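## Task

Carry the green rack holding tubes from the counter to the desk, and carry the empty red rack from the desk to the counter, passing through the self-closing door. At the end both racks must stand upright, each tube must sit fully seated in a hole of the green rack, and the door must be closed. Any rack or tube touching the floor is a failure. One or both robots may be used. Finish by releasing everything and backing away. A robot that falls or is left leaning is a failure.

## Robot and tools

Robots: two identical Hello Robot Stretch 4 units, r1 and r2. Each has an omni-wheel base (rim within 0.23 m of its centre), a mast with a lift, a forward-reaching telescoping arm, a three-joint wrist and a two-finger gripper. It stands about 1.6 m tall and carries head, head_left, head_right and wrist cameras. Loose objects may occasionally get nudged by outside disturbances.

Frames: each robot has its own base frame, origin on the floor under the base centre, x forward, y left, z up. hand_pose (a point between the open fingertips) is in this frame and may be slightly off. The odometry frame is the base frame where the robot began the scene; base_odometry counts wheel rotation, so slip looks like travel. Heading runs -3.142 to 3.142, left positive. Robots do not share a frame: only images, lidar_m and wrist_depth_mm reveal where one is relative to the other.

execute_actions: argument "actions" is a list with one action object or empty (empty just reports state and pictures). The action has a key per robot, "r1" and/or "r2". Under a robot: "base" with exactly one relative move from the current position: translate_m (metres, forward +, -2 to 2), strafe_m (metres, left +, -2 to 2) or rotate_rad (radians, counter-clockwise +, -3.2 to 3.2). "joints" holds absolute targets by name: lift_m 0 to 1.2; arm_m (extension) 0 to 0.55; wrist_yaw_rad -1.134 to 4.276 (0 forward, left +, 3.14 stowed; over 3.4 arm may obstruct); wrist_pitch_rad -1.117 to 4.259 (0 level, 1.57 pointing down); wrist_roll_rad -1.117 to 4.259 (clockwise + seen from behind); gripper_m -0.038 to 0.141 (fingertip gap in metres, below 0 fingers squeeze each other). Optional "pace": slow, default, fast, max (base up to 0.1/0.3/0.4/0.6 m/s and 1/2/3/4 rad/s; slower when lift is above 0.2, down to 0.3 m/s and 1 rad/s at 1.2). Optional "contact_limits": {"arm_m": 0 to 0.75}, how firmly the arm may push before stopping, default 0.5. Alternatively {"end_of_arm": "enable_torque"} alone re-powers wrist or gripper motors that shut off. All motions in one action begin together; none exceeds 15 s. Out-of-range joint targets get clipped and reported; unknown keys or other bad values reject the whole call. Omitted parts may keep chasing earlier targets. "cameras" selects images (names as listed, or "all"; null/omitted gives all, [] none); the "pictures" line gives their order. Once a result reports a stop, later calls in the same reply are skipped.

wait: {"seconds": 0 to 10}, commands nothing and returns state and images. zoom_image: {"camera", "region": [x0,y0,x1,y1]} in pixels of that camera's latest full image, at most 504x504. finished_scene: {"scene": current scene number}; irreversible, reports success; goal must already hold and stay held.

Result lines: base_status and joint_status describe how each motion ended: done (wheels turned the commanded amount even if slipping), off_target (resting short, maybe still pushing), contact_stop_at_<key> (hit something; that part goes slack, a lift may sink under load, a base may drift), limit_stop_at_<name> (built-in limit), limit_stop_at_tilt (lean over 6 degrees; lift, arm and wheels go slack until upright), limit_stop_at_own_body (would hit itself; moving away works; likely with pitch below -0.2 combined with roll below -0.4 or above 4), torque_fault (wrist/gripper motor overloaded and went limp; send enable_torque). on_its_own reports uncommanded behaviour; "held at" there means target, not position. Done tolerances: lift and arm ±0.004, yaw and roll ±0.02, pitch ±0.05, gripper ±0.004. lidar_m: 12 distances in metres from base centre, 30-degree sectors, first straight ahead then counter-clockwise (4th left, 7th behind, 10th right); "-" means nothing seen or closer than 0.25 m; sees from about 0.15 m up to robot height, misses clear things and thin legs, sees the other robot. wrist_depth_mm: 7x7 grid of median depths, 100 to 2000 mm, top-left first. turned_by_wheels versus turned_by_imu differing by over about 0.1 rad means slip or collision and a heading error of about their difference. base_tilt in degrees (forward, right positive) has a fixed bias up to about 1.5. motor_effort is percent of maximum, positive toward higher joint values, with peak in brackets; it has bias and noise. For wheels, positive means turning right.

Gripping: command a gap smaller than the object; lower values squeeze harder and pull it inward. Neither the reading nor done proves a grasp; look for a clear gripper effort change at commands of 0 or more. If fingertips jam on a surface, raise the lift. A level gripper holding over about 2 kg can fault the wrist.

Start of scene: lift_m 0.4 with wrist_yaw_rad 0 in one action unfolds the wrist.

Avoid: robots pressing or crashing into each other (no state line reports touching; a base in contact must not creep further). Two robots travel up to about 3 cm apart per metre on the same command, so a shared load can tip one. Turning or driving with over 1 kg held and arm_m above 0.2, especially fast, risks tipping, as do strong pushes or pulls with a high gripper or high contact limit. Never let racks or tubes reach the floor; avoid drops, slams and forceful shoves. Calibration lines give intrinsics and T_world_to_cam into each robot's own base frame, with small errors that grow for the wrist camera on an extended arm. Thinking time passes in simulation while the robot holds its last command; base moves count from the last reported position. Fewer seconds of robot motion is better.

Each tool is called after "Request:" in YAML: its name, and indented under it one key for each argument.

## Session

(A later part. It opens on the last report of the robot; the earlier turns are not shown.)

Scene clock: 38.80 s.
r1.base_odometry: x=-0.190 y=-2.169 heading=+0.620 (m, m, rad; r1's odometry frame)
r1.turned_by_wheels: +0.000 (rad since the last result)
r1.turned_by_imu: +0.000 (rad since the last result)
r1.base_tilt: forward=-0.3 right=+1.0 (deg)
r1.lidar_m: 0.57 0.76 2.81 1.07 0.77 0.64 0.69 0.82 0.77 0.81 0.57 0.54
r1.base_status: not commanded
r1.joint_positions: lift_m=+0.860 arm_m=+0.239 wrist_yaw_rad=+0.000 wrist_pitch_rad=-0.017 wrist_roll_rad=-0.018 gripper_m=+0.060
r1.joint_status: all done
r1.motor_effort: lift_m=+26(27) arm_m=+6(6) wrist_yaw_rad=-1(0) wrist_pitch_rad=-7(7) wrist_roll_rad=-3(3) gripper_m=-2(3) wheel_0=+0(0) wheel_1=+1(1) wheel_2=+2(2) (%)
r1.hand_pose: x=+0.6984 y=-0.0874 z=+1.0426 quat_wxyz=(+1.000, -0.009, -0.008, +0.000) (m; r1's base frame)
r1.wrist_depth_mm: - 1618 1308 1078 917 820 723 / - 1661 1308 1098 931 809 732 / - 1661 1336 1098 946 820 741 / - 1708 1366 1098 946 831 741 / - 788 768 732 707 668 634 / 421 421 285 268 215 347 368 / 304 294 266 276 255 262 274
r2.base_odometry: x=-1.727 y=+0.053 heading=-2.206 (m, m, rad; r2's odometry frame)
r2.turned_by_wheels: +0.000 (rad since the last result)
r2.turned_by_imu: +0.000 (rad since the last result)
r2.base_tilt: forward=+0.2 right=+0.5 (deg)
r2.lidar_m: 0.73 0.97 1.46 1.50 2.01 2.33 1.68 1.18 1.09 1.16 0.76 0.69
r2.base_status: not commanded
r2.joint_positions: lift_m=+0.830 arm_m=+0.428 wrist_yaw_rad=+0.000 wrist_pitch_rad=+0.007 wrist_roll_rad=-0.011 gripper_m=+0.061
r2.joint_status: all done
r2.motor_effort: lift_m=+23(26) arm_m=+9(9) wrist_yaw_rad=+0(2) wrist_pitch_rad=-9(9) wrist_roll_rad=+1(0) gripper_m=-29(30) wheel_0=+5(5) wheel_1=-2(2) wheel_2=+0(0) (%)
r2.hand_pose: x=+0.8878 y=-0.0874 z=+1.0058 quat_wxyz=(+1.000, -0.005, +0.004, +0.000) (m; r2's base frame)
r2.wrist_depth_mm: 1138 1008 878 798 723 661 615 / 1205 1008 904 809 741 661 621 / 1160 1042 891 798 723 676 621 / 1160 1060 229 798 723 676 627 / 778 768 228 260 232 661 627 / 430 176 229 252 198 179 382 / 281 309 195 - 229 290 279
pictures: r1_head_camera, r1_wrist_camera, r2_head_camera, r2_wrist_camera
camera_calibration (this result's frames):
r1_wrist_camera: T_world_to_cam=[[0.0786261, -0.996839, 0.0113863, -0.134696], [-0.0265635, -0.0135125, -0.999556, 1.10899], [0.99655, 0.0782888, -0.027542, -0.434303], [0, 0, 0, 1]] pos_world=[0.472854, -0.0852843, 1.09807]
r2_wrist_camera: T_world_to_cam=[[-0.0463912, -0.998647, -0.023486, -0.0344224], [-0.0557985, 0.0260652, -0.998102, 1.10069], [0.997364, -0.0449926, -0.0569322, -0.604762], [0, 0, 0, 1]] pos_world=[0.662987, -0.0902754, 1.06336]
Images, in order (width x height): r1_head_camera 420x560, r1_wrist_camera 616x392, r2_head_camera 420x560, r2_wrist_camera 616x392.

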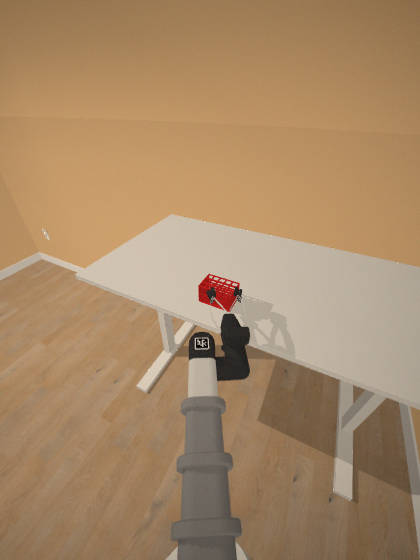

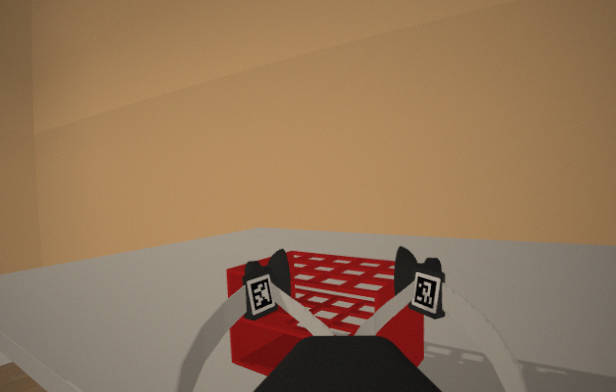

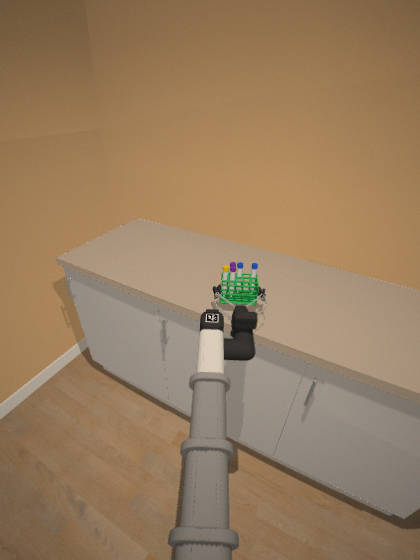

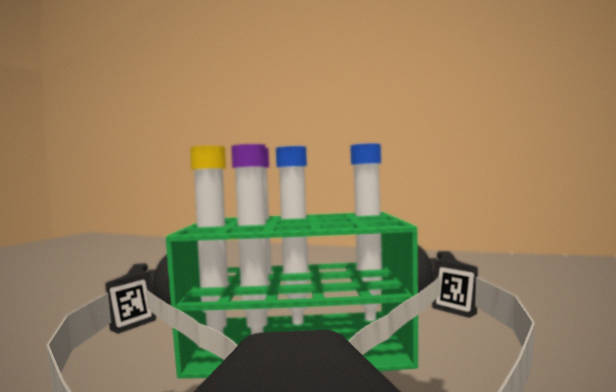

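Request:
execute_actions:
  actions:
    - {"r1":{"joints":{"lift_m":0.89,"arm_m":0.0,"gripper_m":0.14}},"r2":{"joints":{"lift_m":0.785},"pace":"slow"}}
  cameras: []

Request:
execute_actions:
  actions:
    - {"r1":{"base":{"rotate_rad":-0.45},"joints":{"lift_m":0.815}},"r2":{"joints":{"gripper_m":0.14}}}
  cameras: []

Request:
execute_actions:
  actions:
    - {"r1":{"base":{"strafe_m":0.345},"joints":{"arm_m":0.1}},"r2":{"joints":{"arm_m":0.455}}}
  cameras: ["r1_head_camera","r1_wrist_camera","r2_head_camera","r2_wrist_camera"]

Scene clock: 43.07 s.
r1.base_odometry: x=-0.190 y=-2.169 heading=+0.620 (m, m, rad; r1's odometry frame)
r1.turned_by_wheels: +0.000 (rad since the last result)
r1.turned_by_imu: +0.000 (rad since the last result)
r1.base_tilt: forward=-0.3 right=+1.0 (deg)
r1.lidar_m: 0.55 0.75 2.83 1.09 0.78 0.63 0.67 0.82 0.77 0.81 0.57 0.53
r1.base_status: not commanded
r1.joint_positions: lift_m=+0.890 arm_m=+0.001 wrist_yaw_rad=+0.000 wrist_pitch_rad=-0.017 wrist_roll_rad=-0.018 gripper_m=+0.140
r1.joint_status: all done
r1.motor_effort: lift_m=+26(27) arm_m=-6(6) wrist_yaw_rad=+0(1) wrist_pitch_rad=-7(7) wrist_roll_rad=-4(4) gripper_m=+0(3) wheel_0=+0(0) wheel_1=+1(1) wheel_2=+2(2) (%)
r1.hand_pose: x=+0.4604 y=-0.0874 z=+1.0726 quat_wxyz=(+1.000, -0.009, -0.008, +0.000) (m; r1's base frame)
r1.wrist_depth_mm: - 1983 1618 1336 1138 991 891 / - - 1618 1336 1160 1008 904 / - - 1618 1366 1182 1025 917 / - - 1661 1366 1182 1008 917 / - 1921 931 778 854 798 778 / - 1983 430 462 439 194 455 / - - 1025 402 353 329 327
r2.base_odometry: x=-1.727 y=+0.053 heading=-2.206 (m, m, rad; r2's odometry frame)
r2.turned_by_wheels: +0.000 (rad since the last result)
r2.turned_by_imu: +0.001 (rad since the last result)
r2.base_tilt: forward=+0.3 right=+0.3 (deg)
r2.lidar_m: 0.72 1.00 1.45 1.50 2.01 2.31 1.67 1.18 1.09 1.12 0.77 0.70
r2.base_status: not commanded
r2.joint_positions: lift_m=+0.785 arm_m=+0.428 wrist_yaw_rad=+0.000 wrist_pitch_rad=+0.006 wrist_roll_rad=-0.011 gripper_m=+0.061
r2.joint_status: all done
r2.motor_effort: lift_m=+15(21) arm_m=+9(9) wrist_yaw_rad=+1(1) wrist_pitch_rad=-7(10) wrist_roll_rad=+0(0) gripper_m=-27(31) wheel_0=+5(5) wheel_1=-2(2) wheel_2=+0(0) (%)
r2.hand_pose: x=+0.8878 y=-0.0874 z=+0.9617 quat_wxyz=(+1.000, -0.005, +0.003, +0.000) (m; r2's base frame)
r2.wrist_depth_mm: 1160 1008 891 798 732 661 615 / 1160 1025 904 820 732 668 621 / 1160 1042 878 809 732 668 627 / 1205 1042 227 798 732 676 627 / 549 544 227 258 232 459 445 / 307 176 228 251 198 179 272 / 198 219 196 - 206 205 203
pictures: none
No camera images: the call's "cameras" was empty. Leave "cameras" out to get every camera's image.

Scene clock: 44.87 s.
r1.base_odometry: x=-0.190 y=-2.169 heading=+0.170 (m, m, rad; r1's odometry frame)
r1.turned_by_wheels: -0.450 (rad since the last result)
r1.turned_by_imu: -0.446 (rad since the last result)
r1.base_tilt: forward=-0.2 right=+0.9 (deg)
r1.lidar_m: 0.53 0.57 0.82 2.19 0.98 0.74 0.63 0.68 0.80 0.77 0.77 0.56
r1.base_status: done
r1.joint_positions: lift_m=+0.815 arm_m=+0.001 wrist_yaw_rad=+0.000 wrist_pitch_rad=-0.017 wrist_roll_rad=-0.018 gripper_m=+0.140
r1.joint_status: all done
r1.motor_effort: lift_m=+15(24) arm_m=-5(6) wrist_yaw_rad=-1(0) wrist_pitch_rad=-8(7) wrist_roll_rad=-3(3) gripper_m=+3(1) wheel_0=+0(4) wheel_1=+0(6) wheel_2=+0(8) (%)
r1.hand_pose: x=+0.4603 y=-0.0875 z=+0.9985 quat_wxyz=(+1.000, -0.009, -0.008, +0.000) (m; r1's base frame)
r1.wrist_depth_mm: 1281 1229 1160 1138 1078 1042 1008 / 1281 1229 1182 1138 1098 1060 1025 / 1281 1229 1205 1138 1098 1078 1025 / 1281 1229 1182 1160 1118 1078 1025 / 500 492 535 517 496 459 452 / 1308 364 340 332 324 193 314 / 1336 1281 1205 1182 1118 1098 647
r2.base_odometry: x=-1.727 y=+0.053 heading=-2.206 (m, m, rad; r2's odometry frame)
r2.turned_by_wheels: +0.000 (rad since the last result)
r2.turned_by_imu: +0.001 (rad since the last result)
r2.base_tilt: forward=+0.2 right=+0.3 (deg)
r2.lidar_m: 0.75 0.99 1.48 1.54 1.98 2.31 1.68 1.16 1.09 1.13 0.78 0.70
r2.base_status: not commanded
r2.joint_positions: lift_m=+0.785 arm_m=+0.428 wrist_yaw_rad=+0.000 wrist_pitch_rad=+0.006 wrist_roll_rad=-0.011 gripper_m=+0.140
r2.joint_status: all done
r2.motor_effort: lift_m=+15(15) arm_m=+9(9) wrist_yaw_rad=+1(1) wrist_pitch_rad=-6(8) wrist_roll_rad=+0(0) gripper_m=+3(34) wheel_0=+5(5) wheel_1=-2(2) wheel_2=+0(0) (%)
r2.hand_pose: x=+0.8878 y=-0.0874 z=+0.9617 quat_wxyz=(+1.000, -0.005, +0.003, +0.000) (m; r2's base frame)
r2.wrist_depth_mm: 1160 1025 891 798 723 661 615 / 1160 1025 904 809 732 668 621 / 1182 1025 891 809 732 676 634 / 1160 1025 246 788 723 676 627 / 554 544 247 279 263 449 445 / 307 198 230 247 246 256 272 / 218 212 212 - 216 200 204
pictures: none
No camera images: the call's "cameras" was empty. Leave "cameras" out to get every camera's image.

Scene clock: 47.33 s.
r1.base_odometry: x=-0.248 y=-1.829 heading=+0.170 (m, m, rad; r1's odometry frame)
r1.turned_by_wheels: +0.000 (rad since the last result)
r1.turned_by_imu: +0.001 (rad since the last result)
r1.base_tilt: forward=-0.3 right=+1.0 (deg)
r1.lidar_m: 0.56 0.59 2.06 2.13 0.87 0.72 0.71 0.69 0.93 1.12 0.79 0.61
r1.base_status: done
r1.joint_positions: lift_m=+0.815 arm_m=+0.099 wrist_yaw_rad=+0.000 wrist_pitch_rad=-0.017 wrist_roll_rad=-0.018 gripper_m=+0.140
r1.joint_status: all done
r1.motor_effort: lift_m=+16(16) arm_m=+6(5) wrist_yaw_rad=-2(3) wrist_pitch_rad=-8(7) wrist_roll_rad=-4(4) gripper_m=+1(1) wheel_0=+1(7) wheel_1=+0(8) wheel_2=+0(0) (%)
r1.hand_pose: x=+0.5584 y=-0.0874 z=+0.9984 quat_wxyz=(+1.000, -0.009, -0.008, +0.000) (m; r1's base frame)
r1.wrist_depth_mm: 1160 1138 1078 1042 1008 960 931 / 1182 1138 1098 1060 1008 976 946 / 1205 1138 1098 1078 1025 976 960 / 1205 1160 1098 1060 1025 991 960 / 564 554 530 433 421 455 445 / 293 293 252 262 250 194 259 / 1229 707 1138 249 236 234 960
r2.base_odometry: x=-1.727 y=+0.053 heading=-2.206 (m, m, rad; r2's odometry frame)
r2.turned_by_wheels: +0.000 (rad since the last result)
r2.turned_by_imu: +0.001 (rad since the last result)
r2.base_tilt: forward=+0.1 right=+0.5 (deg)
r2.lidar_m: 0.75 0.99 1.44 1.50 1.99 2.35 1.67 1.16 1.10 1.12 0.74 0.70
r2.base_status: not commanded
r2.joint_positions: lift_m=+0.785 arm_m=+0.453 wrist_yaw_rad=+0.000 wrist_pitch_rad=+0.006 wrist_roll_rad=-0.011 gripper_m=+0.140
r2.joint_status: all done
r2.motor_effort: lift_m=+15(15) arm_m=+9(10) wrist_yaw_rad=+1(1) wrist_pitch_rad=-6(7) wrist_roll_rad=+0(0) gripper_m=+1(1) wheel_0=+5(5) wheel_1=-2(2) wheel_2=+0(0) (%)
r2.hand_pose: x=+0.9128 y=-0.0874 z=+0.9617 quat_wxyz=(+1.000, -0.005, +0.003, +0.000) (m; r2's base frame)
r2.wrist_depth_mm: 1118 991 866 768 707 640 597 / 1118 991 866 788 715 647 597 / 1138 1008 854 778 707 654 609 / 1160 1025 224 768 699 661 609 / 554 477 224 255 228 452 445 / 307 196 224 193 231 256 272 / 218 212 206 - 209 201 204
pictures: r1_head_camera, r1_wrist_camera, r2_head_camera, r2_wrist_camera
camera_calibration (this result's frames):
r1_wrist_camera: T_world_to_cam=[[0.0787492, -0.996829, 0.0113819, -0.123214], [-0.0266188, -0.0135159, -0.999554, 1.06112], [0.996539, 0.0784111, -0.0275988, -0.295944], [0, 0, 0, 1]] pos_world=[0.332869, -0.0852765, 1.05388]
r2_wrist_camera: T_world_to_cam=[[-0.0464358, -0.998644, -0.0235226, -0.034242], [-0.0550147, 0.026069, -0.998145, 1.05738], [0.997405, -0.0450556, -0.0561506, -0.632973], [0, 0, 0, 1]] pos_world=[0.687912, -0.0902794, 1.01908]
Images, in order (width x height): r1_head_camera 420x560, r1_wrist_camera 616x392, r2_head_camera 420x560, r2_wrist_camera 616x392.

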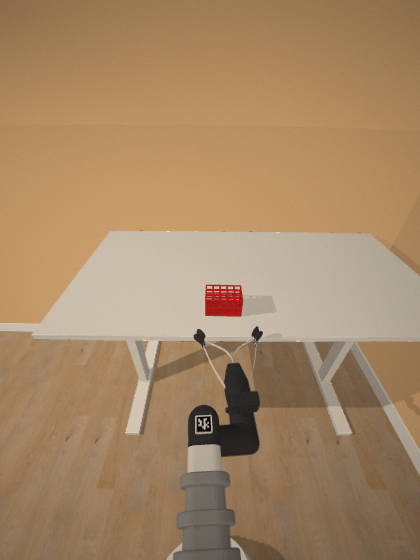

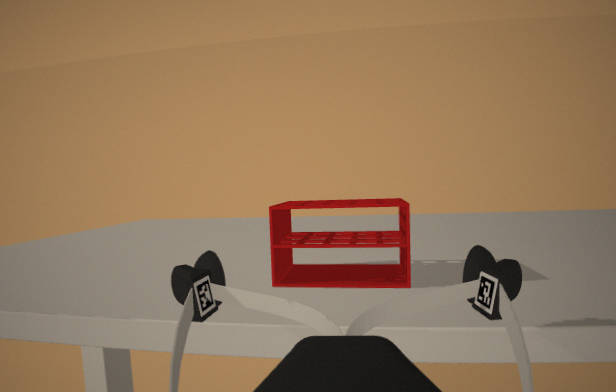

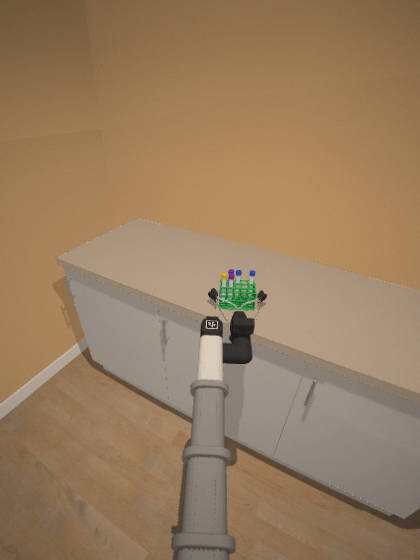

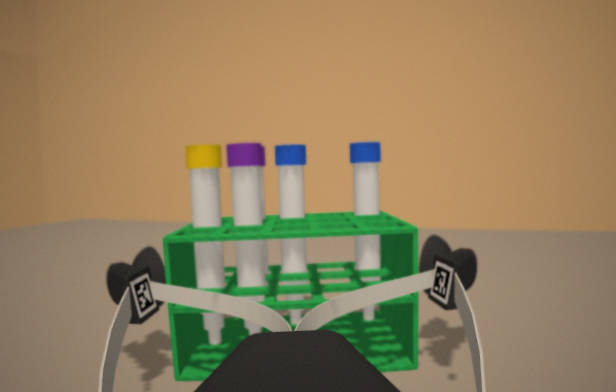

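Request:
execute_actions:
  actions:
    - {"r1":{"joints":{"arm_m":0.25}},"r2":{"joints":{"gripper_m":0.06}}}
  cameras: ["r1_wrist_camera"]

Request:
execute_actions:
  actions:
    - {"r1":{"joints":{"gripper_m":0.06}},"r2":{"joints":{"lift_m":0.88}}}
  cameras: ["r1_wrist_camera","r2_wrist_camera"]

Scene clock: 50.77 s.
r1.base_odometry: x=-0.248 y=-1.829 heading=+0.170 (m, m, rad; r1's odometry frame)
r1.turned_by_wheels: +0.000 (rad since the last result)
r1.turned_by_imu: +0.000 (rad since the last result)
r1.base_tilt: forward=-0.2 right=+1.0 (deg)
r1.lidar_m: 0.54 0.57 2.05 2.12 0.85 0.73 0.71 0.70 0.95 1.11 0.79 0.58
r1.base_status: not commanded
r1.joint_positions: lift_m=+0.815 arm_m=+0.249 wrist_yaw_rad=+0.000 wrist_pitch_rad=-0.017 wrist_roll_rad=-0.018 gripper_m=+0.140
r1.joint_status: all done
r1.motor_effort: lift_m=+16(16) arm_m=+5(8) wrist_yaw_rad=-1(1) wrist_pitch_rad=-8(8) wrist_roll_rad=-3(4) gripper_m=+0(5) wheel_0=+1(0) wheel_1=+0(0) wheel_2=+0(0) (%)
r1.hand_pose: x=+0.7083 y=-0.0874 z=+0.9984 quat_wxyz=(+1.000, -0.009, -0.008, +0.000) (m; r1's base frame)
r1.wrist_depth_mm: 991 960 917 891 866 831 798 / 1025 976 931 904 878 842 809 / 1025 976 931 904 878 842 820 / 1025 991 946 904 878 854 820 / 564 544 243 504 480 389 439 / 290 291 210 248 226 193 257 / 202 209 196 194 193 185 189
r2.base_odometry: x=-1.727 y=+0.053 heading=-2.206 (m, m, rad; r2's odometry frame)
r2.turned_by_wheels: +0.000 (rad since the last result)
r2.turned_by_imu: +0.001 (rad since the last result)
r2.base_tilt: forward=+0.2 right=+0.5 (deg)
r2.lidar_m: 0.73 0.99 1.46 1.52 2.00 2.32 1.71 1.17 1.10 1.14 0.76 0.71
r2.base_status: not commanded
r2.joint_positions: lift_m=+0.785 arm_m=+0.453 wrist_yaw_rad=+0.000 wrist_pitch_rad=+0.006 wrist_roll_rad=-0.011 gripper_m=+0.061
r2.joint_status: all done
r2.motor_effort: lift_m=+15(15) arm_m=+9(9) wrist_yaw_rad=+0(1) wrist_pitch_rad=-5(7) wrist_roll_rad=+0(0) gripper_m=-31(26) wheel_0=+5(5) wheel_1=-2(2) wheel_2=+0(0) (%)
r2.hand_pose: x=+0.9128 y=-0.0874 z=+0.9617 quat_wxyz=(+1.000, -0.005, +0.003, +0.000) (m; r2's base frame)
r2.wrist_depth_mm: 1118 976 854 778 699 640 597 / 1138 1008 878 788 715 640 603 / 1138 1008 854 788 699 654 609 / 1138 1008 206 778 707 661 609 / 554 477 207 236 208 455 445 / 309 173 207 223 187 179 270 / 199 211 194 - 200 204 203
pictures: r1_wrist_camera
camera_calibration (this result's frames):
r1_wrist_camera: T_world_to_cam=[[0.0787212, -0.996832, 0.0113824, -0.135014], [-0.0266127, -0.0135152, -0.999554, 1.06511], [0.996541, 0.0783833, -0.0275923, -0.445415], [0, 0, 0, 1]] pos_world=[0.482849, -0.0852783, 1.05388]
Images, in order (width x height): r1_wrist_camera 616x392.

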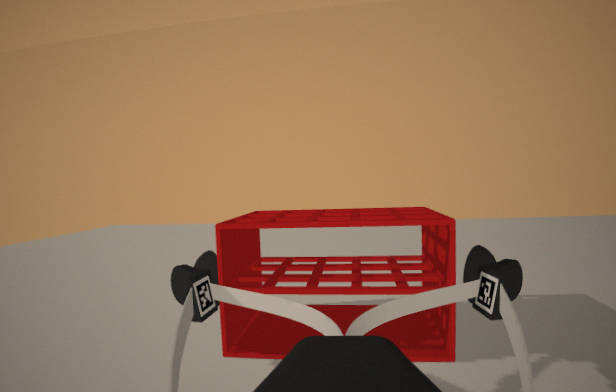

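Scene clock: 52.57 s.
r1.base_odometry: x=-0.248 y=-1.829 heading=+0.170 (m, m, rad; r1's odometry frame)
r1.turned_by_wheels: +0.000 (rad since the last result)
r1.turned_by_imu: +0.000 (rad since the last result)
r1.base_tilt: forward=-0.3 right=+1.0 (deg)
r1.lidar_m: 0.56 0.60 2.06 2.12 0.87 0.72 0.71 0.69 0.95 1.12 0.79 0.60
r1.base_status: not commanded
r1.joint_positions: lift_m=+0.815 arm_m=+0.249 wrist_yaw_rad=+0.000 wrist_pitch_rad=-0.017 wrist_roll_rad=-0.018 gripper_m=+0.061
r1.joint_status: all done
r1.motor_effort: lift_m=+16(16) arm_m=+6(6) wrist_yaw_rad=-2(0) wrist_pitch_rad=-7(7) wrist_roll_rad=-3(4) gripper_m=-28(28) wheel_0=+0(0) wheel_1=+0(0) wheel_2=+0(0) (%)
r1.hand_pose: x=+0.7084 y=-0.0874 z=+0.9984 quat_wxyz=(+1.000, -0.009, -0.008, +0.000) (m; r1's base frame)
r1.wrist_depth_mm: 1008 960 931 891 866 831 809 / 1008 976 931 891 866 831 809 / 1025 991 931 904 866 842 820 / 1025 991 946 917 878 842 820 / 559 544 233 258 250 210 439 / 291 289 187 232 225 171 247 / 202 196 190 127 131 182 189
r2.base_odometry: x=-1.727 y=+0.053 heading=-2.206 (m, m, rad; r2's odometry frame)
r2.turned_by_wheels: +0.000 (rad since the last result)
r2.turned_by_imu: +0.001 (rad since the last result)
r2.base_tilt: forward=+0.2 right=+0.4 (deg)
r2.lidar_m: 0.75 1.00 1.45 1.51 2.01 2.32 1.68 1.17 1.10 1.14 0.76 0.71
r2.base_status: not commanded
r2.joint_positions: lift_m=+0.880 arm_m=+0.453 wrist_yaw_rad=+0.000 wrist_pitch_rad=+0.007 wrist_roll_rad=-0.011 gripper_m=+0.061
r2.joint_status: all done
r2.motor_effort: lift_m=+22(23) arm_m=+9(9) wrist_yaw_rad=+1(1) wrist_pitch_rad=-8(8) wrist_roll_rad=+1(0) gripper_m=-26(29) wheel_0=+5(5) wheel_1=-2(2) wheel_2=+0(0) (%)
r2.hand_pose: x=+0.9128 y=-0.0874 z=+1.0559 quat_wxyz=(+1.000, -0.005, +0.004, +0.000) (m; r2's base frame)
r2.wrist_depth_mm: 1118 976 866 778 699 640 591 / 1118 991 866 778 707 654 597 / 1138 991 866 788 699 654 609 / 1160 1025 206 759 699 661 609 / 1138 878 206 236 208 661 615 / 580 174 207 222 187 179 504 / 375 399 194 - 203 387 379
pictures: r1_wrist_camera, r2_wrist_camera
camera_calibration (this result's frames):
r1_wrist_camera: T_world_to_cam=[[0.0787408, -0.99683, 0.0113759, -0.135016], [-0.0265895, -0.0135074, -0.999555, 1.0651], [0.99654, 0.0784033, -0.0275688, -0.445443], [0, 0, 0, 1]] pos_world=[0.482854, -0.0852775, 1.05388]
r2_wrist_camera: T_world_to_cam=[[-0.046453, -0.998644, -0.0234876, -0.0320484], [-0.0557612, 0.0260687, -0.998104, 1.15198], [0.997363, -0.0450552, -0.0568966, -0.626869], [0, 0, 0, 1]] pos_world=[0.687964, -0.0902794, 1.11338]
Images, in order (width x height): r1_wrist_camera 616x392, r2_wrist_camera 616x392.

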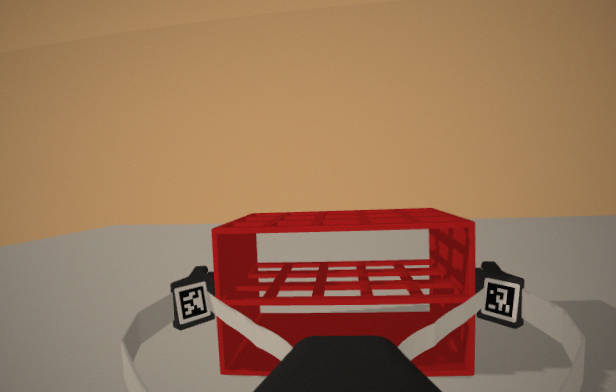

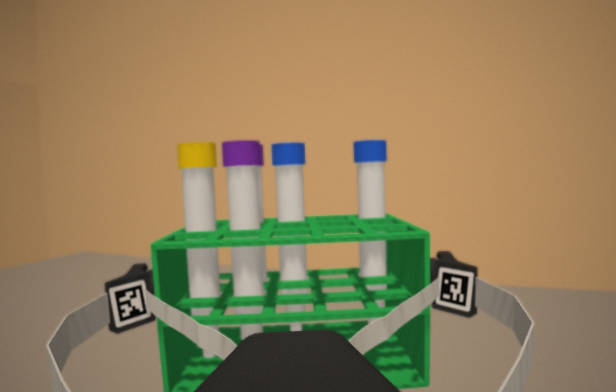

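Request:
execute_actions:
  actions:
    - {"r1":{"base":{"rotate_rad":-0.04},"joints":{"lift_m":0.86}},"r2":{"base":{"rotate_rad":-0.52},"joints":{"arm_m":0.0},"pace":"slow"}}
  cameras: []

Request:
execute_actions:
  actions:
    - {"r1":{"base":{"strafe_m":0.07},"joints":{"arm_m":0}},"r2":{"base":{"strafe_m":0.45}}}
  cameras: []

Request:
execute_actions:
  actions:
    - {"r1":{"base":{"translate_m":-0.65},"pace":"slow"},"r2":{"base":{"translate_m":-1.8}}}
  cameras: []

Request:
execute_actions:
  actions:
    - {"r1":{"base":{"translate_m":-0.3},"pace":"slow"},"r2":{"base":{"rotate_rad":-1.57},"pace":"slow"}}
  cameras: ["r1_head_left_camera","r2_head_left_camera"]

Scene clock: 61.77 s.
r1.base_odometry: x=-0.248 y=-1.829 heading=+0.130 (m, m, rad; r1's odometry frame)
r1.turned_by_wheels: -0.040 (rad since the last result)
r1.turned_by_imu: -0.039 (rad since the last result)
r1.base_tilt: forward=-0.2 right=+0.8 (deg)
r1.lidar_m: 0.57 0.59 1.96 2.40 0.89 0.74 0.70 0.70 0.94 1.11 0.81 0.60
r1.base_status: done
r1.joint_positions: lift_m=+0.859 arm_m=+0.249 wrist_yaw_rad=+0.000 wrist_pitch_rad=-0.016 wrist_roll_rad=-0.018 gripper_m=+0.061
r1.joint_status: all done
r1.motor_effort: lift_m=+27(26) arm_m=+6(6) wrist_yaw_rad=+0(3) wrist_pitch_rad=-9(9) wrist_roll_rad=-3(3) gripper_m=-30(27) wheel_0=+0(4) wheel_1=+0(3) wheel_2=-2(7) (%)
r1.hand_pose: x=+0.7083 y=-0.0875 z=+1.0424 quat_wxyz=(+1.000, -0.009, -0.008, +0.000) (m; r1's base frame)
r1.wrist_depth_mm: 976 946 917 891 866 842 820 / 976 946 917 904 878 842 831 / 991 946 931 904 878 854 831 / 991 976 946 904 878 866 842 / 891 778 233 260 253 210 634 / 421 418 186 232 226 171 349 / 293 283 250 127 131 248 259
r2.base_odometry: x=-1.727 y=+0.053 heading=-2.724 (m, m, rad; r2's odometry frame)
r2.turned_by_wheels: -0.519 (rad since the last result)
r2.turned_by_imu: -0.514 (rad since the last result)
r2.base_tilt: forward=+0.2 right=+0.4 (deg)
r2.lidar_m: 0.40 0.71 0.99 1.46 1.51 2.00 2.37 1.70 1.16 1.08 1.13 0.48
r2.base_status: done
r2.joint_positions: lift_m=+0.880 arm_m=+0.002 wrist_yaw_rad=+0.000 wrist_pitch_rad=+0.007 wrist_roll_rad=-0.011 gripper_m=+0.061
r2.joint_status: all done
r2.motor_effort: lift_m=+23(22) arm_m=-9(10) wrist_yaw_rad=+1(1) wrist_pitch_rad=-10(10) wrist_roll_rad=+0(0) gripper_m=-30(29) wheel_0=+7(11) wheel_1=+7(11) wheel_2=+5(10) (%)
r2.hand_pose: x=+0.4610 y=-0.0874 z=+1.0558 quat_wxyz=(+1.000, -0.005, +0.004, +0.000) (m; r2's base frame)
r2.wrist_depth_mm: 1078 1078 1118 1138 1160 1182 1205 / 1098 1098 1118 1138 1160 1182 1229 / 1078 1098 1118 1138 1205 1182 1229 / 1078 1118 206 1160 1205 1205 1255 / 1078 904 206 236 208 1229 1255 / 580 173 206 222 187 178 597 / 496 508 194 - 204 580 591
pictures: none
No camera images: the call's "cameras" was empty. Leave "cameras" out to get every camera's image.

Scene clock: 64.60 s.
r1.base_odometry: x=-0.257 y=-1.759 heading=+0.130 (m, m, rad; r1's odometry frame)
r1.turned_by_wheels: +0.000 (rad since the last result)
r1.turned_by_imu: +0.000 (rad since the last result)
r1.base_tilt: forward=-0.3 right=+1.0 (deg)
r1.lidar_m: 0.45 0.58 1.97 2.40 0.89 0.75 0.70 0.73 0.92 1.19 0.82 0.58
r1.base_status: done
r1.joint_positions: lift_m=+0.859 arm_m=+0.001 wrist_yaw_rad=+0.000 wrist_pitch_rad=-0.016 wrist_roll_rad=-0.018 gripper_m=+0.061
r1.joint_status: all done
r1.motor_effort: lift_m=+27(27) arm_m=-6(6) wrist_yaw_rad=-1(1) wrist_pitch_rad=-11(10) wrist_roll_rad=-3(3) gripper_m=-30(29) wheel_0=+1(9) wheel_1=-1(6) wheel_2=-1(3) (%)
r1.hand_pose: x=+0.4604 y=-0.0874 z=+1.0422 quat_wxyz=(+1.000, -0.009, -0.008, +0.000) (m; r1's base frame)
r1.wrist_depth_mm: 1255 1205 1160 1138 1118 1078 1060 / 1255 1229 1205 1138 1138 1078 1078 / 1255 1229 1182 1160 1138 1098 1060 / 1255 1255 1205 1160 1118 1098 1078 / 1281 809 232 262 253 210 634 / 424 424 186 232 226 171 355 / 1308 798 364 127 131 332 1118
r2.base_odometry: x=-1.545 y=-0.358 heading=-2.724 (m, m, rad; r2's odometry frame)
r2.turned_by_wheels: +0.000 (rad since the last result)
r2.turned_by_imu: +0.003 (rad since the last result)
r2.base_tilt: forward=+0.2 right=+0.4 (deg)
r2.lidar_m: 0.40 0.71 0.95 1.02 1.05 1.42 2.37 2.32 1.67 1.54 1.08 0.48
r2.base_status: done
r2.joint_positions: lift_m=+0.880 arm_m=+0.002 wrist_yaw_rad=+0.000 wrist_pitch_rad=+0.007 wrist_roll_rad=-0.011 gripper_m=+0.061
r2.joint_status: not commanded
r2.motor_effort: lift_m=+22(23) arm_m=-9(9) wrist_yaw_rad=+1(1) wrist_pitch_rad=-10(10) wrist_roll_rad=+1(1) gripper_m=-29(28) wheel_0=-4(13) wheel_1=+4(12) wheel_2=+0(4) (%)
r2.hand_pose: x=+0.4610 y=-0.0874 z=+1.0559 quat_wxyz=(+1.000, -0.005, +0.004, +0.000) (m; r2's base frame)
r2.wrist_depth_mm: 1042 1060 1078 1118 1138 1182 1182 / 1060 1078 1118 1138 1138 1160 1182 / 1078 1060 1078 1138 1160 1182 1229 / 1078 1098 207 1118 1160 1205 1229 / 1060 904 207 236 208 878 854 / 591 173 206 222 187 179 549 / 469 480 194 - 203 554 564
pictures: none
No camera images: the call's "cameras" was empty. Leave "cameras" out to get every camera's image.

Scene clock: 72.40 s.
r1.base_odometry: x=-0.901 y=-1.844 heading=+0.130 (m, m, rad; r1's odometry frame)
r1.turned_by_wheels: +0.000 (rad since the last result)
r1.turned_by_imu: -0.003 (rad since the last result)
r1.base_tilt: forward=-0.3 right=+0.9 (deg)
r1.lidar_m: 0.44 1.25 2.65 0.41 0.25 - - 0.25 0.38 0.35 1.24 1.27
r1.base_status: done
r1.joint_positions: lift_m=+0.860 arm_m=+0.001 wrist_yaw_rad=+0.000 wrist_pitch_rad=-0.016 wrist_roll_rad=-0.018 gripper_m=+0.061
r1.joint_status: not commanded
r1.motor_effort: lift_m=+25(27) arm_m=-5(6) wrist_yaw_rad=+0(4) wrist_pitch_rad=-10(10) wrist_roll_rad=-3(3) gripper_m=-30(29) wheel_0=-11(16) wheel_1=-10(22) wheel_2=+16(23) (%)
r1.hand_pose: x=+0.4603 y=-0.0874 z=+1.0423 quat_wxyz=(+1.000, -0.009, -0.008, +0.000) (m; r1's base frame)
r1.wrist_depth_mm: 1921 1921 1863 1808 1756 1708 1708 / - 1921 1863 1863 1756 1708 1661 / 1983 1983 1863 1863 1756 1756 1661 / - 1983 1863 1863 1808 1708 1708 / 1983 1983 233 260 252 210 1281 / - 1983 185 233 226 171 1281 / - 1983 1430 127 131 1756 1537
r2.base_odometry: x=+0.101 y=+0.371 heading=-2.725 (m, m, rad; r2's odometry frame)
r2.turned_by_wheels: +0.000 (rad since the last result)
r2.turned_by_imu: +0.009 (rad since the last result)
r2.base_tilt: forward=+0.1 right=+0.3 (deg)
r2.lidar_m: 0.43 1.43 1.00 0.93 0.90 0.63 0.53 0.56 0.82 1.41 1.40 2.27
r2.base_status: done
r2.joint_positions: lift_m=+0.880 arm_m=+0.002 wrist_yaw_rad=+0.000 wrist_pitch_rad=+0.007 wrist_roll_rad=-0.011 gripper_m=+0.061
r2.joint_status: not commanded
r2.motor_effort: lift_m=+21(22) arm_m=-9(9) wrist_yaw_rad=+0(0) wrist_pitch_rad=-10(9) wrist_roll_rad=+1(0) gripper_m=-34(30) wheel_0=-5(11) wheel_1=-4(11) wheel_2=+3(13) (%)
r2.hand_pose: x=+0.4610 y=-0.0874 z=+1.0559 quat_wxyz=(+1.000, -0.005, +0.004, +0.000) (m; r2's base frame)
r2.wrist_depth_mm: 1863 - - - - - 1983 / 1863 - - - - - - / 1863 - - - - - - / 1808 - 206 - - - - / 1756 - 207 237 208 - - / 1661 173 207 222 187 179 - / 1537 - 194 - 203 - 1983
pictures: none
No camera images: the call's "cameras" was empty. Leave "cameras" out to get every camera's image.

Scene clock: 76.67 s.
r1.base_odometry: x=-1.198 y=-1.882 heading=+0.129 (m, m, rad; r1's odometry frame)
r1.turned_by_wheels: -0.001 (rad since the last result)
r1.turned_by_imu: -0.115 (rad since the last result)
r1.base_tilt: forward=-0.2 right=+0.9 (deg)
r1.lidar_m: 0.44 1.52 0.49 0.25 0.25 - 0.25 0.36 1.35 1.05 0.43 1.59
r1.base_status: done
r1.joint_positions: lift_m=+0.860 arm_m=+0.001 wrist_yaw_rad=+0.000 wrist_pitch_rad=-0.016 wrist_roll_rad=-0.018 gripper_m=+0.061
r1.joint_status: not commanded
r1.motor_effort: lift_m=+25(26) arm_m=-5(5) wrist_yaw_rad=+1(1) wrist_pitch_rad=-11(10) wrist_roll_rad=-3(3) gripper_m=-32(30) wheel_0=-17(20) wheel_1=-5(14) wheel_2=+10(24) (%)
r1.hand_pose: x=+0.4603 y=-0.0874 z=+1.0423 quat_wxyz=(+1.000, -0.009, -0.008, +0.000) (m; r1's base frame)
r1.wrist_depth_mm: - - - - - - 1537 / - - - - - - 1618 / - - - - - - 1618 / - - - - - 1983 1576 / - - 233 262 252 210 1618 / - - 186 232 226 171 1464 / - - 1708 127 131 1708 1708
r2.base_odometry: x=+0.101 y=+0.371 heading=+1.990 (m, m, rad; r2's odometry frame)
r2.turned_by_wheels: -1.568 (rad since the last result)
r2.turned_by_imu: -1.562 (rad since the last result)
r2.base_tilt: forward=+0.2 right=+0.4 (deg)
r2.lidar_m: 0.40 1.11 2.23 2.49 1.41 0.99 0.92 0.90 0.60 0.54 0.59 0.45
r2.base_status: done
r2.joint_positions: lift_m=+0.880 arm_m=+0.002 wrist_yaw_rad=+0.000 wrist_pitch_rad=+0.007 wrist_roll_rad=-0.011 gripper_m=+0.061
r2.joint_status: not commanded
r2.motor_effort: lift_m=+21(21) arm_m=-9(9) wrist_yaw_rad=+1(0) wrist_pitch_rad=-9(9) wrist_roll_rad=+1(0) gripper_m=-28(29) wheel_0=+8(10) wheel_1=+7(10) wheel_2=+6(11) (%)
r2.hand_pose: x=+0.4610 y=-0.0875 z=+1.0559 quat_wxyz=(+1.000, -0.005, +0.004, +0.000) (m; r2's base frame)
r2.wrist_depth_mm: 1060 - 1397 1464 1464 904 668 / - - 1366 1430 1430 917 676 / - - 1430 1430 1464 917 668 / 1138 - 206 1397 1308 946 683 / - - 207 236 208 904 683 / - 173 207 222 187 179 707 / 1138 - 195 - 202 1008 707
pictures: r1_head_left_camera, r2_head_left_camera
Images, in order (width x height): r1_head_left_camera 420x672, r2_head_left_camera 420x672.

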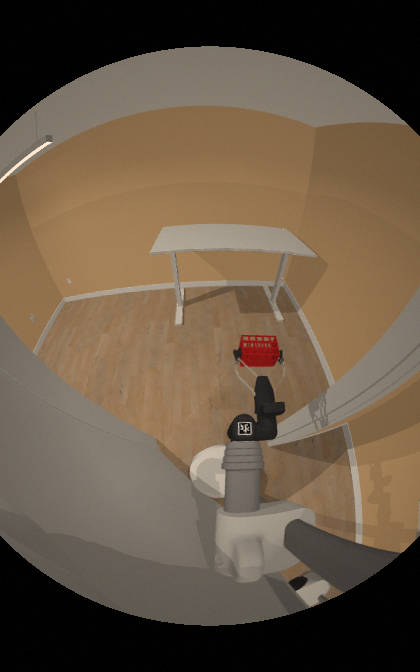

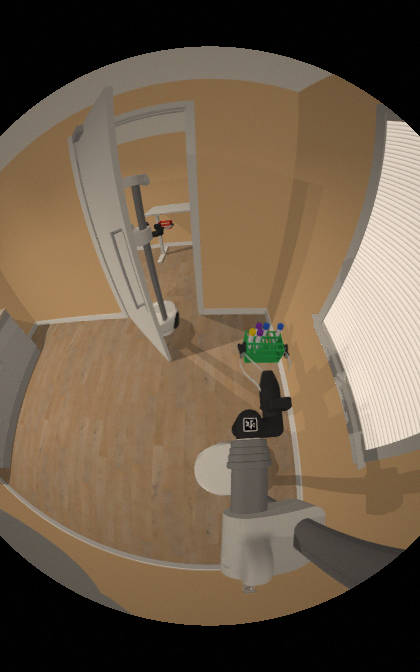

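Drifting; the gripper nears the jamb. Correct.

Request:
execute_actions:
  actions:
    - {"r1":{"base":{"rotate_rad":0.15},"joints":{"wrist_yaw_rad":0.35},"pace":"slow"}}
  cameras: []

Request:
execute_actions:
  actions:
    - {"r1":{"base":{"translate_m":-0.3},"pace":"slow"}}
  cameras: ["r1_head_left_camera","r2_head_left_camera"]

Scene clock: 78.93 s.
r1.base_odometry: x=-1.198 y=-1.883 heading=+0.278 (m, m, rad; r1's odometry frame)
r1.turned_by_wheels: +0.149 (rad since the last result)
r1.turned_by_imu: +0.148 (rad since the last result)
r1.base_tilt: forward=-0.1 right=+0.9 (deg)
r1.lidar_m: 0.43 1.58 0.37 0.25 - 0.25 0.26 0.49 1.25 0.50 0.44 1.55
r1.base_status: done
r1.joint_positions: lift_m=+0.860 arm_m=+0.001 wrist_yaw_rad=+0.350 wrist_pitch_rad=-0.016 wrist_roll_rad=-0.018 gripper_m=+0.061
r1.joint_status: all done
r1.motor_effort: lift_m=+25(26) arm_m=-6(5) wrist_yaw_rad=+0(4) wrist_pitch_rad=-11(10) wrist_roll_rad=-4(3) gripper_m=-28(31) wheel_0=-15(23) wheel_1=-1(10) wheel_2=+7(9) (%)
r1.hand_pose: x=+0.4728 y=+0.0167 z=+1.0423 quat_wxyz=(+0.985, -0.008, -0.009, +0.174) (m; r1's base frame)
r1.wrist_depth_mm: - - - - - 1808 1661 / - - - - - 1863 1708 / - - - - - 1863 1708 / - - - - - 1808 1661 / - - 233 260 253 210 1708 / - - 185 231 226 171 1661 / - - 1983 127 131 1808 1756
r2.base_odometry: x=+0.101 y=+0.371 heading=+1.990 (m, m, rad; r2's odometry frame)
r2.turned_by_wheels: +0.000 (rad since the last result)
r2.turned_by_imu: +0.001 (rad since the last result)
r2.base_tilt: forward=+0.1 right=+0.5 (deg)
r2.lidar_m: 0.44 1.08 2.25 2.48 1.41 0.99 0.92 0.90 0.63 0.54 0.57 0.50
r2.base_status: not commanded
r2.joint_positions: lift_m=+0.880 arm_m=+0.002 wrist_yaw_rad=+0.000 wrist_pitch_rad=+0.007 wrist_roll_rad=-0.011 gripper_m=+0.061
r2.joint_status: not commanded
r2.motor_effort: lift_m=+21(21) arm_m=-9(9) wrist_yaw_rad=+1(1) wrist_pitch_rad=-9(8) wrist_roll_rad=+1(0) gripper_m=-27(28) wheel_0=+8(8) wheel_1=+7(7) wheel_2=+6(6) (%)
r2.hand_pose: x=+0.4610 y=-0.0875 z=+1.0559 quat_wxyz=(+1.000, -0.005, +0.004, +0.000) (m; r2's base frame)
r2.wrist_depth_mm: 1078 - 1430 1430 1430 904 668 / - - 1397 1397 1430 917 683 / 1138 - 1397 1464 1464 946 676 / 1118 - 206 1464 1281 960 683 / - - 207 236 208 904 691 / - 173 208 222 188 179 707 / - - 195 - 202 991 699
pictures: none
No camera images: the call's "cameras" was empty. Leave "cameras" out to get every camera's image.

Scene clock: 83.20 s.
r1.base_odometry: x=-1.486 y=-1.965 heading=+0.278 (m, m, rad; r1's odometry frame)
r1.turned_by_wheels: +0.000 (rad since the last result)
r1.turned_by_imu: +0.001 (rad since the last result)
r1.base_tilt: forward=-0.4 right=+1.1 (deg)
r1.lidar_m: 0.43 0.57 0.27 0.25 - 0.25 0.33 0.98 1.06 1.22 0.62 0.59
r1.base_status: done
r1.joint_positions: lift_m=+0.860 arm_m=+0.001 wrist_yaw_rad=+0.350 wrist_pitch_rad=-0.016 wrist_roll_rad=-0.018 gripper_m=+0.061
r1.joint_status: not commanded
r1.motor_effort: lift_m=+25(26) arm_m=-5(5) wrist_yaw_rad=-1(2) wrist_pitch_rad=-10(10) wrist_roll_rad=-4(3) gripper_m=-29(31) wheel_0=-12(19) wheel_1=+1(6) wheel_2=+5(14) (%)
r1.hand_pose: x=+0.4728 y=+0.0167 z=+1.0423 quat_wxyz=(+0.985, -0.008, -0.009, +0.174) (m; r1's base frame)
r1.wrist_depth_mm: 504 - - - - - 1983 / 508 - - - - - 1921 / 496 - - - - - 1921 / 496 - - - - - 1921 / 488 - 232 260 253 209 1983 / 492 - 186 232 226 171 1921 / 488 - - 127 131 1983 1983
r2.base_odometry: x=+0.101 y=+0.371 heading=+1.990 (m, m, rad; r2's odometry frame)
r2.turned_by_wheels: +0.000 (rad since the last result)
r2.turned_by_imu: +0.001 (rad since the last result)
r2.base_tilt: forward=+0.2 right=+0.3 (deg)
r2.lidar_m: 0.41 1.05 1.15 2.45 1.40 1.02 0.93 0.92 0.63 0.54 0.55 0.49
r2.base_status: not commanded
r2.joint_positions: lift_m=+0.880 arm_m=+0.002 wrist_yaw_rad=+0.000 wrist_pitch_rad=+0.007 wrist_roll_rad=-0.011 gripper_m=+0.061
r2.joint_status: not commanded
r2.motor_effort: lift_m=+21(21) arm_m=-9(9) wrist_yaw_rad=+0(1) wrist_pitch_rad=-10(9) wrist_roll_rad=+0(1) gripper_m=-32(27) wheel_0=+8(8) wheel_1=+7(7) wheel_2=+6(6) (%)
r2.hand_pose: x=+0.4610 y=-0.0875 z=+1.0559 quat_wxyz=(+1.000, -0.005, +0.004, +0.000) (m; r2's base frame)
r2.wrist_depth_mm: - - 1366 1430 1464 917 668 / - - 1397 1397 1464 917 676 / - - 1430 1430 1430 931 668 / - - 206 1430 1281 946 683 / - - 207 236 208 904 691 / - 173 208 223 187 179 707 / 866 - 194 - 203 1008 707
pictures: r1_head_left_camera, r2_head_left_camera
Images, in order (width x height): r1_head_left_camera 420x672, r2_head_left_camera 420x672.

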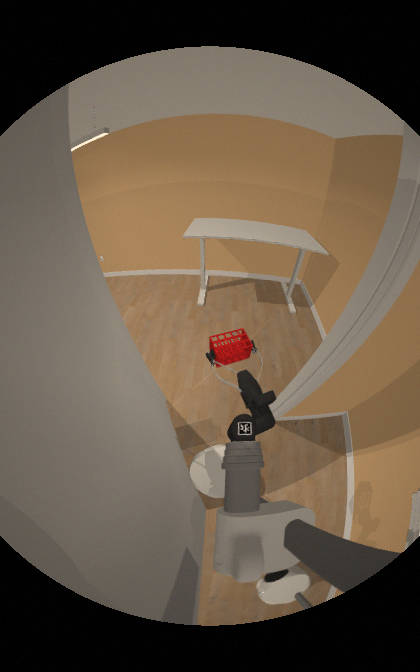

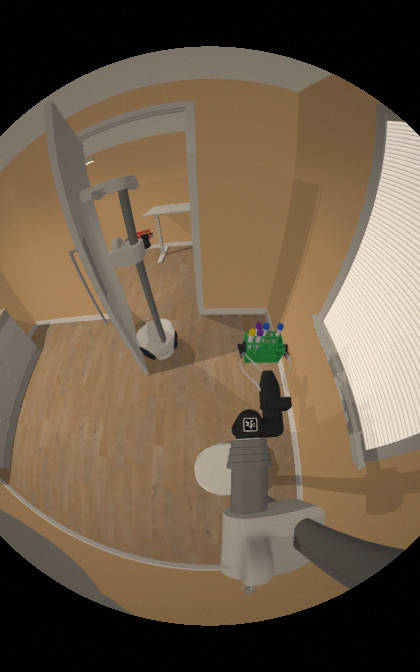

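Request:
execute_actions:
  actions:
    - {"r1":{"base":{"translate_m":-0.18},"pace":"slow"},"r2":{"base":{"translate_m":-0.3}}}
  cameras: []

Request:
execute_actions:
  actions:
    - {"r1":{"base":{"strafe_m":0.25},"joints":{"wrist_yaw_rad":0},"pace":"slow"}}
  cameras: []

Request:
execute_actions:
  actions:
    - {"r1":{"base":{"rotate_rad":-2.9},"pace":"slow"}}
  cameras: []

Request:
execute_actions:
  actions:
    - {"r1":{"base":{"strafe_m":-0.35},"pace":"slow"}}
  cameras: ["r1_head_left_camera","r2_head_left_camera"]

Scene clock: 88.27 s.
r1.base_odometry: x=-1.658 y=-2.015 heading=+0.277 (m, m, rad; r1's odometry frame)
r1.turned_by_wheels: +0.000 (rad since the last result)
r1.turned_by_imu: +0.001 (rad since the last result)
r1.base_tilt: forward=-0.1 right=+1.1 (deg)
r1.lidar_m: 0.43 0.49 0.25 0.25 - 0.25 1.35 1.04 1.21 1.20 0.84 0.75
r1.base_status: done
r1.joint_positions: lift_m=+0.860 arm_m=+0.001 wrist_yaw_rad=+0.350 wrist_pitch_rad=-0.016 wrist_roll_rad=-0.018 gripper_m=+0.061
r1.joint_status: not commanded
r1.motor_effort: lift_m=+26(25) arm_m=-5(5) wrist_yaw_rad=+0(0) wrist_pitch_rad=-11(11) wrist_roll_rad=-3(4) gripper_m=-30(30) wheel_0=-9(13) wheel_1=+1(2) wheel_2=+5(10) (%)
r1.hand_pose: x=+0.4728 y=+0.0167 z=+1.0423 quat_wxyz=(+0.985, -0.008, -0.009, +0.174) (m; r1's base frame)
r1.wrist_depth_mm: 427 615 - - - - - / 427 615 - - - - - / 415 621 - - - - - / 418 585 - - - - - / 413 574 232 262 252 209 - / 415 512 186 232 226 171 - / 413 530 732 127 131 1983 -
r2.base_odometry: x=+0.223 y=+0.097 heading=+1.989 (m, m, rad; r2's odometry frame)
r2.turned_by_wheels: -0.001 (rad since the last result)
r2.turned_by_imu: +0.002 (rad since the last result)
r2.base_tilt: forward=+0.1 right=+0.4 (deg)
r2.lidar_m: 0.40 1.20 2.63 2.46 0.99 0.68 0.63 0.67 0.64 0.56 0.60 0.48
r2.base_status: done
r2.joint_positions: lift_m=+0.880 arm_m=+0.002 wrist_yaw_rad=+0.000 wrist_pitch_rad=+0.007 wrist_roll_rad=-0.011 gripper_m=+0.061
r2.joint_status: not commanded
r2.motor_effort: lift_m=+22(21) arm_m=-9(9) wrist_yaw_rad=+1(1) wrist_pitch_rad=-10(8) wrist_roll_rad=-1(0) gripper_m=-29(30) wheel_0=-7(11) wheel_1=-7(7) wheel_2=+3(20) (%)
r2.hand_pose: x=+0.4610 y=-0.0874 z=+1.0559 quat_wxyz=(+1.000, -0.005, +0.004, +0.000) (m; r2's base frame)
r2.wrist_depth_mm: 1008 - 1708 1756 1618 931 683 / - - 1708 1756 1618 946 691 / - - 1708 1756 1499 960 683 / 960 - 206 1756 1308 991 691 / - - 206 236 208 891 699 / 946 173 206 222 187 179 691 / 1618 - 195 - 203 1025 707
pictures: none
No camera images: the call's "cameras" was empty. Leave "cameras" out to get every camera's image.

Scene clock: 91.90 s.
r1.base_odometry: x=-1.727 y=-1.775 heading=+0.278 (m, m, rad; r1's odometry frame)
r1.turned_by_wheels: +0.000 (rad since the last result)
r1.turned_by_imu: +0.002 (rad since the last result)
r1.base_tilt: forward=-0.3 right=+0.9 (deg)
r1.lidar_m: 0.46 0.28 0.25 - 0.25 0.29 1.96 1.21 1.21 1.46 0.89 0.94
r1.base_status: done
r1.joint_positions: lift_m=+0.860 arm_m=+0.001 wrist_yaw_rad=+0.000 wrist_pitch_rad=-0.016 wrist_roll_rad=-0.018 gripper_m=+0.061
r1.joint_status: all done
r1.motor_effort: lift_m=+26(25) arm_m=-5(5) wrist_yaw_rad=+0(5) wrist_pitch_rad=-10(10) wrist_roll_rad=-3(2) gripper_m=-32(28) wheel_0=-4(11) wheel_1=+8(13) wheel_2=+0(3) (%)
r1.hand_pose: x=+0.4603 y=-0.0874 z=+1.0423 quat_wxyz=(+1.000, -0.009, -0.008, +0.000) (m; r1's base frame)
r1.wrist_depth_mm: 351 559 - - - - - / 353 554 - - - - - / 345 559 - - - - - / 343 549 - - - - - / 342 549 233 262 252 211 - / 343 424 186 233 227 171 - / 340 436 1921 127 131 1921 1983
r2.base_odometry: x=+0.223 y=+0.097 heading=+1.989 (m, m, rad; r2's odometry frame)
r2.turned_by_wheels: +0.000 (rad since the last result)
r2.turned_by_imu: +0.001 (rad since the last result)
r2.base_tilt: forward=+0.1 right=+0.3 (deg)
r2.lidar_m: 0.42 1.33 1.43 2.47 0.95 0.69 0.64 0.66 0.64 0.58 0.59 0.46
r2.base_status: not commanded
r2.joint_positions: lift_m=+0.880 arm_m=+0.002 wrist_yaw_rad=+0.000 wrist_pitch_rad=+0.007 wrist_roll_rad=-0.011 gripper_m=+0.061
r2.joint_status: not commanded
r2.motor_effort: lift_m=+22(21) arm_m=-9(9) wrist_yaw_rad=+2(2) wrist_pitch_rad=-10(9) wrist_roll_rad=+0(1) gripper_m=-31(28) wheel_0=-7(7) wheel_1=-7(7) wheel_2=+3(3) (%)
r2.hand_pose: x=+0.4610 y=-0.0874 z=+1.0559 quat_wxyz=(+1.000, -0.005, +0.004, +0.000) (m; r2's base frame)
r2.wrist_depth_mm: - - 1756 1661 1618 917 683 / - - 1708 1708 1661 946 691 / - - 1708 1708 1537 960 683 / - - 206 1756 1308 991 691 / - - 207 236 208 904 699 / - 173 207 222 187 180 699 / 1708 - 195 - 203 1042 707
pictures: none
No camera images: the call's "cameras" was empty. Leave "cameras" out to get every camera's image.

Scene clock: 96.07 s.
r1.base_odometry: x=-1.726 y=-1.775 heading=-2.622 (m, m, rad; r1's odometry frame)
r1.turned_by_wheels: -2.900 (rad since the last result)
r1.turned_by_imu: -2.872 (rad since the last result)
r1.base_tilt: forward=-0.3 right=+1.1 (deg)
r1.lidar_m: 0.45 1.20 1.42 1.24 0.89 1.98 0.43 0.25 - - 0.25 1.94
r1.base_status: done
r1.joint_positions: lift_m=+0.860 arm_m=+0.001 wrist_yaw_rad=+0.000 wrist_pitch_rad=-0.016 wrist_roll_rad=-0.018 gripper_m=+0.061
r1.joint_status: not commanded
r1.motor_effort: lift_m=+25(25) arm_m=-4(6) wrist_yaw_rad=+0(1) wrist_pitch_rad=-10(10) wrist_roll_rad=-4(3) gripper_m=-27(28) wheel_0=+3(6) wheel_1=-3(10) wheel_2=+4(13) (%)
r1.hand_pose: x=+0.4601 y=-0.0875 z=+1.0423 quat_wxyz=(+1.000, -0.009, -0.008, +0.000) (m; r1's base frame)
r1.wrist_depth_mm: 1464 1808 1983 1863 1708 1537 1464 / 1464 1756 - 1921 1756 1576 1464 / 1430 1863 1983 1921 1708 1576 1464 / 960 1618 - 1921 1708 1576 1499 / 1430 1863 233 260 252 210 1499 / 1430 1708 186 231 226 171 1464 / 1430 1756 1499 127 131 1576 1537
r2.base_odometry: x=+0.223 y=+0.097 heading=+1.989 (m, m, rad; r2's odometry frame)
r2.turned_by_wheels: +0.000 (rad since the last result)
r2.turned_by_imu: +0.001 (rad since the last result)
r2.base_tilt: forward=+0.1 right=+0.4 (deg)
r2.lidar_m: 0.39 1.10 1.12 2.47 0.98 0.68 0.63 0.65 0.65 0.58 0.58 0.48
r2.base_status: not commanded
r2.joint_positions: lift_m=+0.880 arm_m=+0.002 wrist_yaw_rad=+0.000 wrist_pitch_rad=+0.007 wrist_roll_rad=-0.011 gripper_m=+0.061
r2.joint_status: not commanded
r2.motor_effort: lift_m=+21(21) arm_m=-9(9) wrist_yaw_rad=+2(1) wrist_pitch_rad=-9(9) wrist_roll_rad=+0(0) gripper_m=-28(30) wheel_0=-7(7) wheel_1=-7(6) wheel_2=+3(4) (%)
r2.hand_pose: x=+0.4610 y=-0.0874 z=+1.0559 quat_wxyz=(+1.000, -0.005, +0.004, +0.000) (m; r2's base frame)
r2.wrist_depth_mm: - - 1661 1708 1618 931 676 / - - 1661 1756 1661 946 691 / - - 1708 1708 1537 960 683 / - - 206 1756 1336 976 691 / - - 208 236 208 904 699 / - 173 207 222 187 179 699 / 1756 - 195 - 203 1025 707
pictures: none
No camera images: the call's "cameras" was empty. Leave "cameras" out to get every camera's image.

Scene clock: 100.70 s.
r1.base_odometry: x=-1.900 y=-1.472 heading=-2.622 (m, m, rad; r1's odometry frame)
r1.turned_by_wheels: +0.000 (rad since the last result)
r1.turned_by_imu: -0.291 (rad since the last result)
r1.base_tilt: forward=-0.1 right=+0.9 (deg)
r1.lidar_m: 0.44 1.38 1.31 1.66 1.14 1.22 0.39 0.25 - - 0.25 1.90
r1.base_status: done
r1.joint_positions: lift_m=+0.860 arm_m=+0.001 wrist_yaw_rad=+0.000 wrist_pitch_rad=-0.016 wrist_roll_rad=-0.018 gripper_m=+0.061
r1.joint_status: not commanded
r1.motor_effort: lift_m=+25(25) arm_m=-4(3) wrist_yaw_rad=+0(9) wrist_pitch_rad=-10(11) wrist_roll_rad=-3(3) gripper_m=-28(30) wheel_0=+18(26) wheel_1=-28(31) wheel_2=+14(19) (%)
r1.hand_pose: x=+0.4601 y=-0.0874 z=+1.0424 quat_wxyz=(+1.000, -0.009, -0.008, +0.000) (m; r1's base frame)
r1.wrist_depth_mm: 1756 1661 1661 1661 1576 1576 1537 / 1756 1708 1708 1661 1576 1576 1576 / 1756 1708 1708 1661 1661 1576 1537 / 1808 1756 1661 1661 1618 1618 1537 / 1808 1808 233 262 253 210 1576 / 1863 1708 186 233 226 171 1576 / 1863 1756 1756 127 131 1618 1618
r2.base_odometry: x=+0.223 y=+0.097 heading=+1.989 (m, m, rad; r2's odometry frame)
r2.turned_by_wheels: +0.000 (rad since the last result)
r2.turned_by_imu: +0.002 (rad since the last result)
r2.base_tilt: forward=+0.2 right=+0.4 (deg)
r2.lidar_m: 0.41 1.38 1.29 2.47 0.95 0.68 0.63 0.67 0.63 0.59 0.60 0.50
r2.base_status: not commanded
r2.joint_positions: lift_m=+0.880 arm_m=+0.002 wrist_yaw_rad=+0.000 wrist_pitch_rad=+0.007 wrist_roll_rad=-0.011 gripper_m=+0.061
r2.joint_status: not commanded
r2.motor_effort: lift_m=+21(22) arm_m=-9(9) wrist_yaw_rad=+2(1) wrist_pitch_rad=-9(10) wrist_roll_rad=+0(0) gripper_m=-34(31) wheel_0=-7(7) wheel_1=-6(6) wheel_2=+3(3) (%)
r2.hand_pose: x=+0.4610 y=-0.0874 z=+1.0559 quat_wxyz=(+1.000, -0.005, +0.004, +0.000) (m; r2's base frame)
r2.wrist_depth_mm: - - 1618 1708 1576 917 691 / - - 1708 1756 1661 946 683 / - - 1708 1756 1537 976 691 / - - 207 1708 1336 976 699 / - - 206 236 208 878 699 / - 173 207 223 187 179 699 / 1756 - 195 - 203 1025 715
pictures: r1_head_left_camera, r2_head_left_camera
Images, in order (width x height): r1_head_left_camera 420x672, r2_head_left_camera 420x672.

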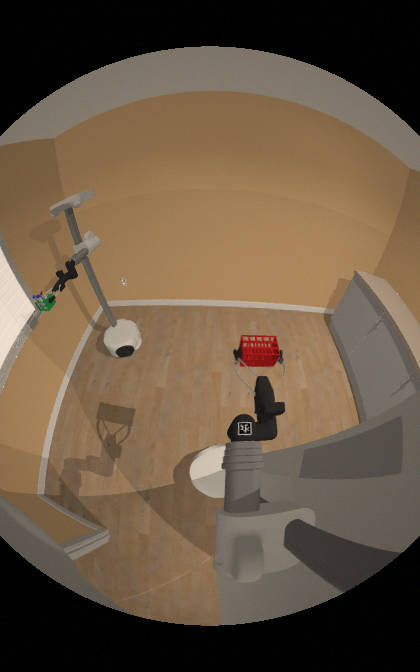

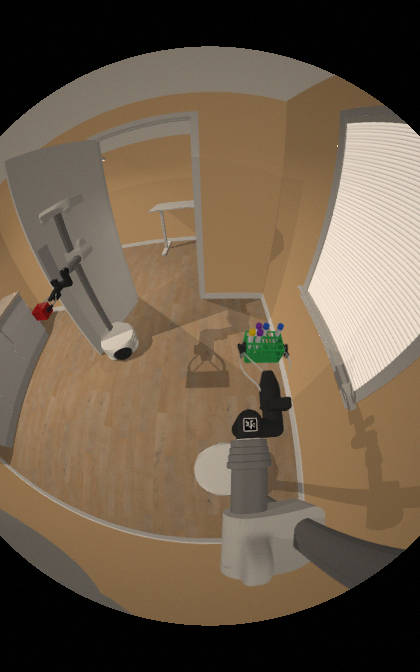

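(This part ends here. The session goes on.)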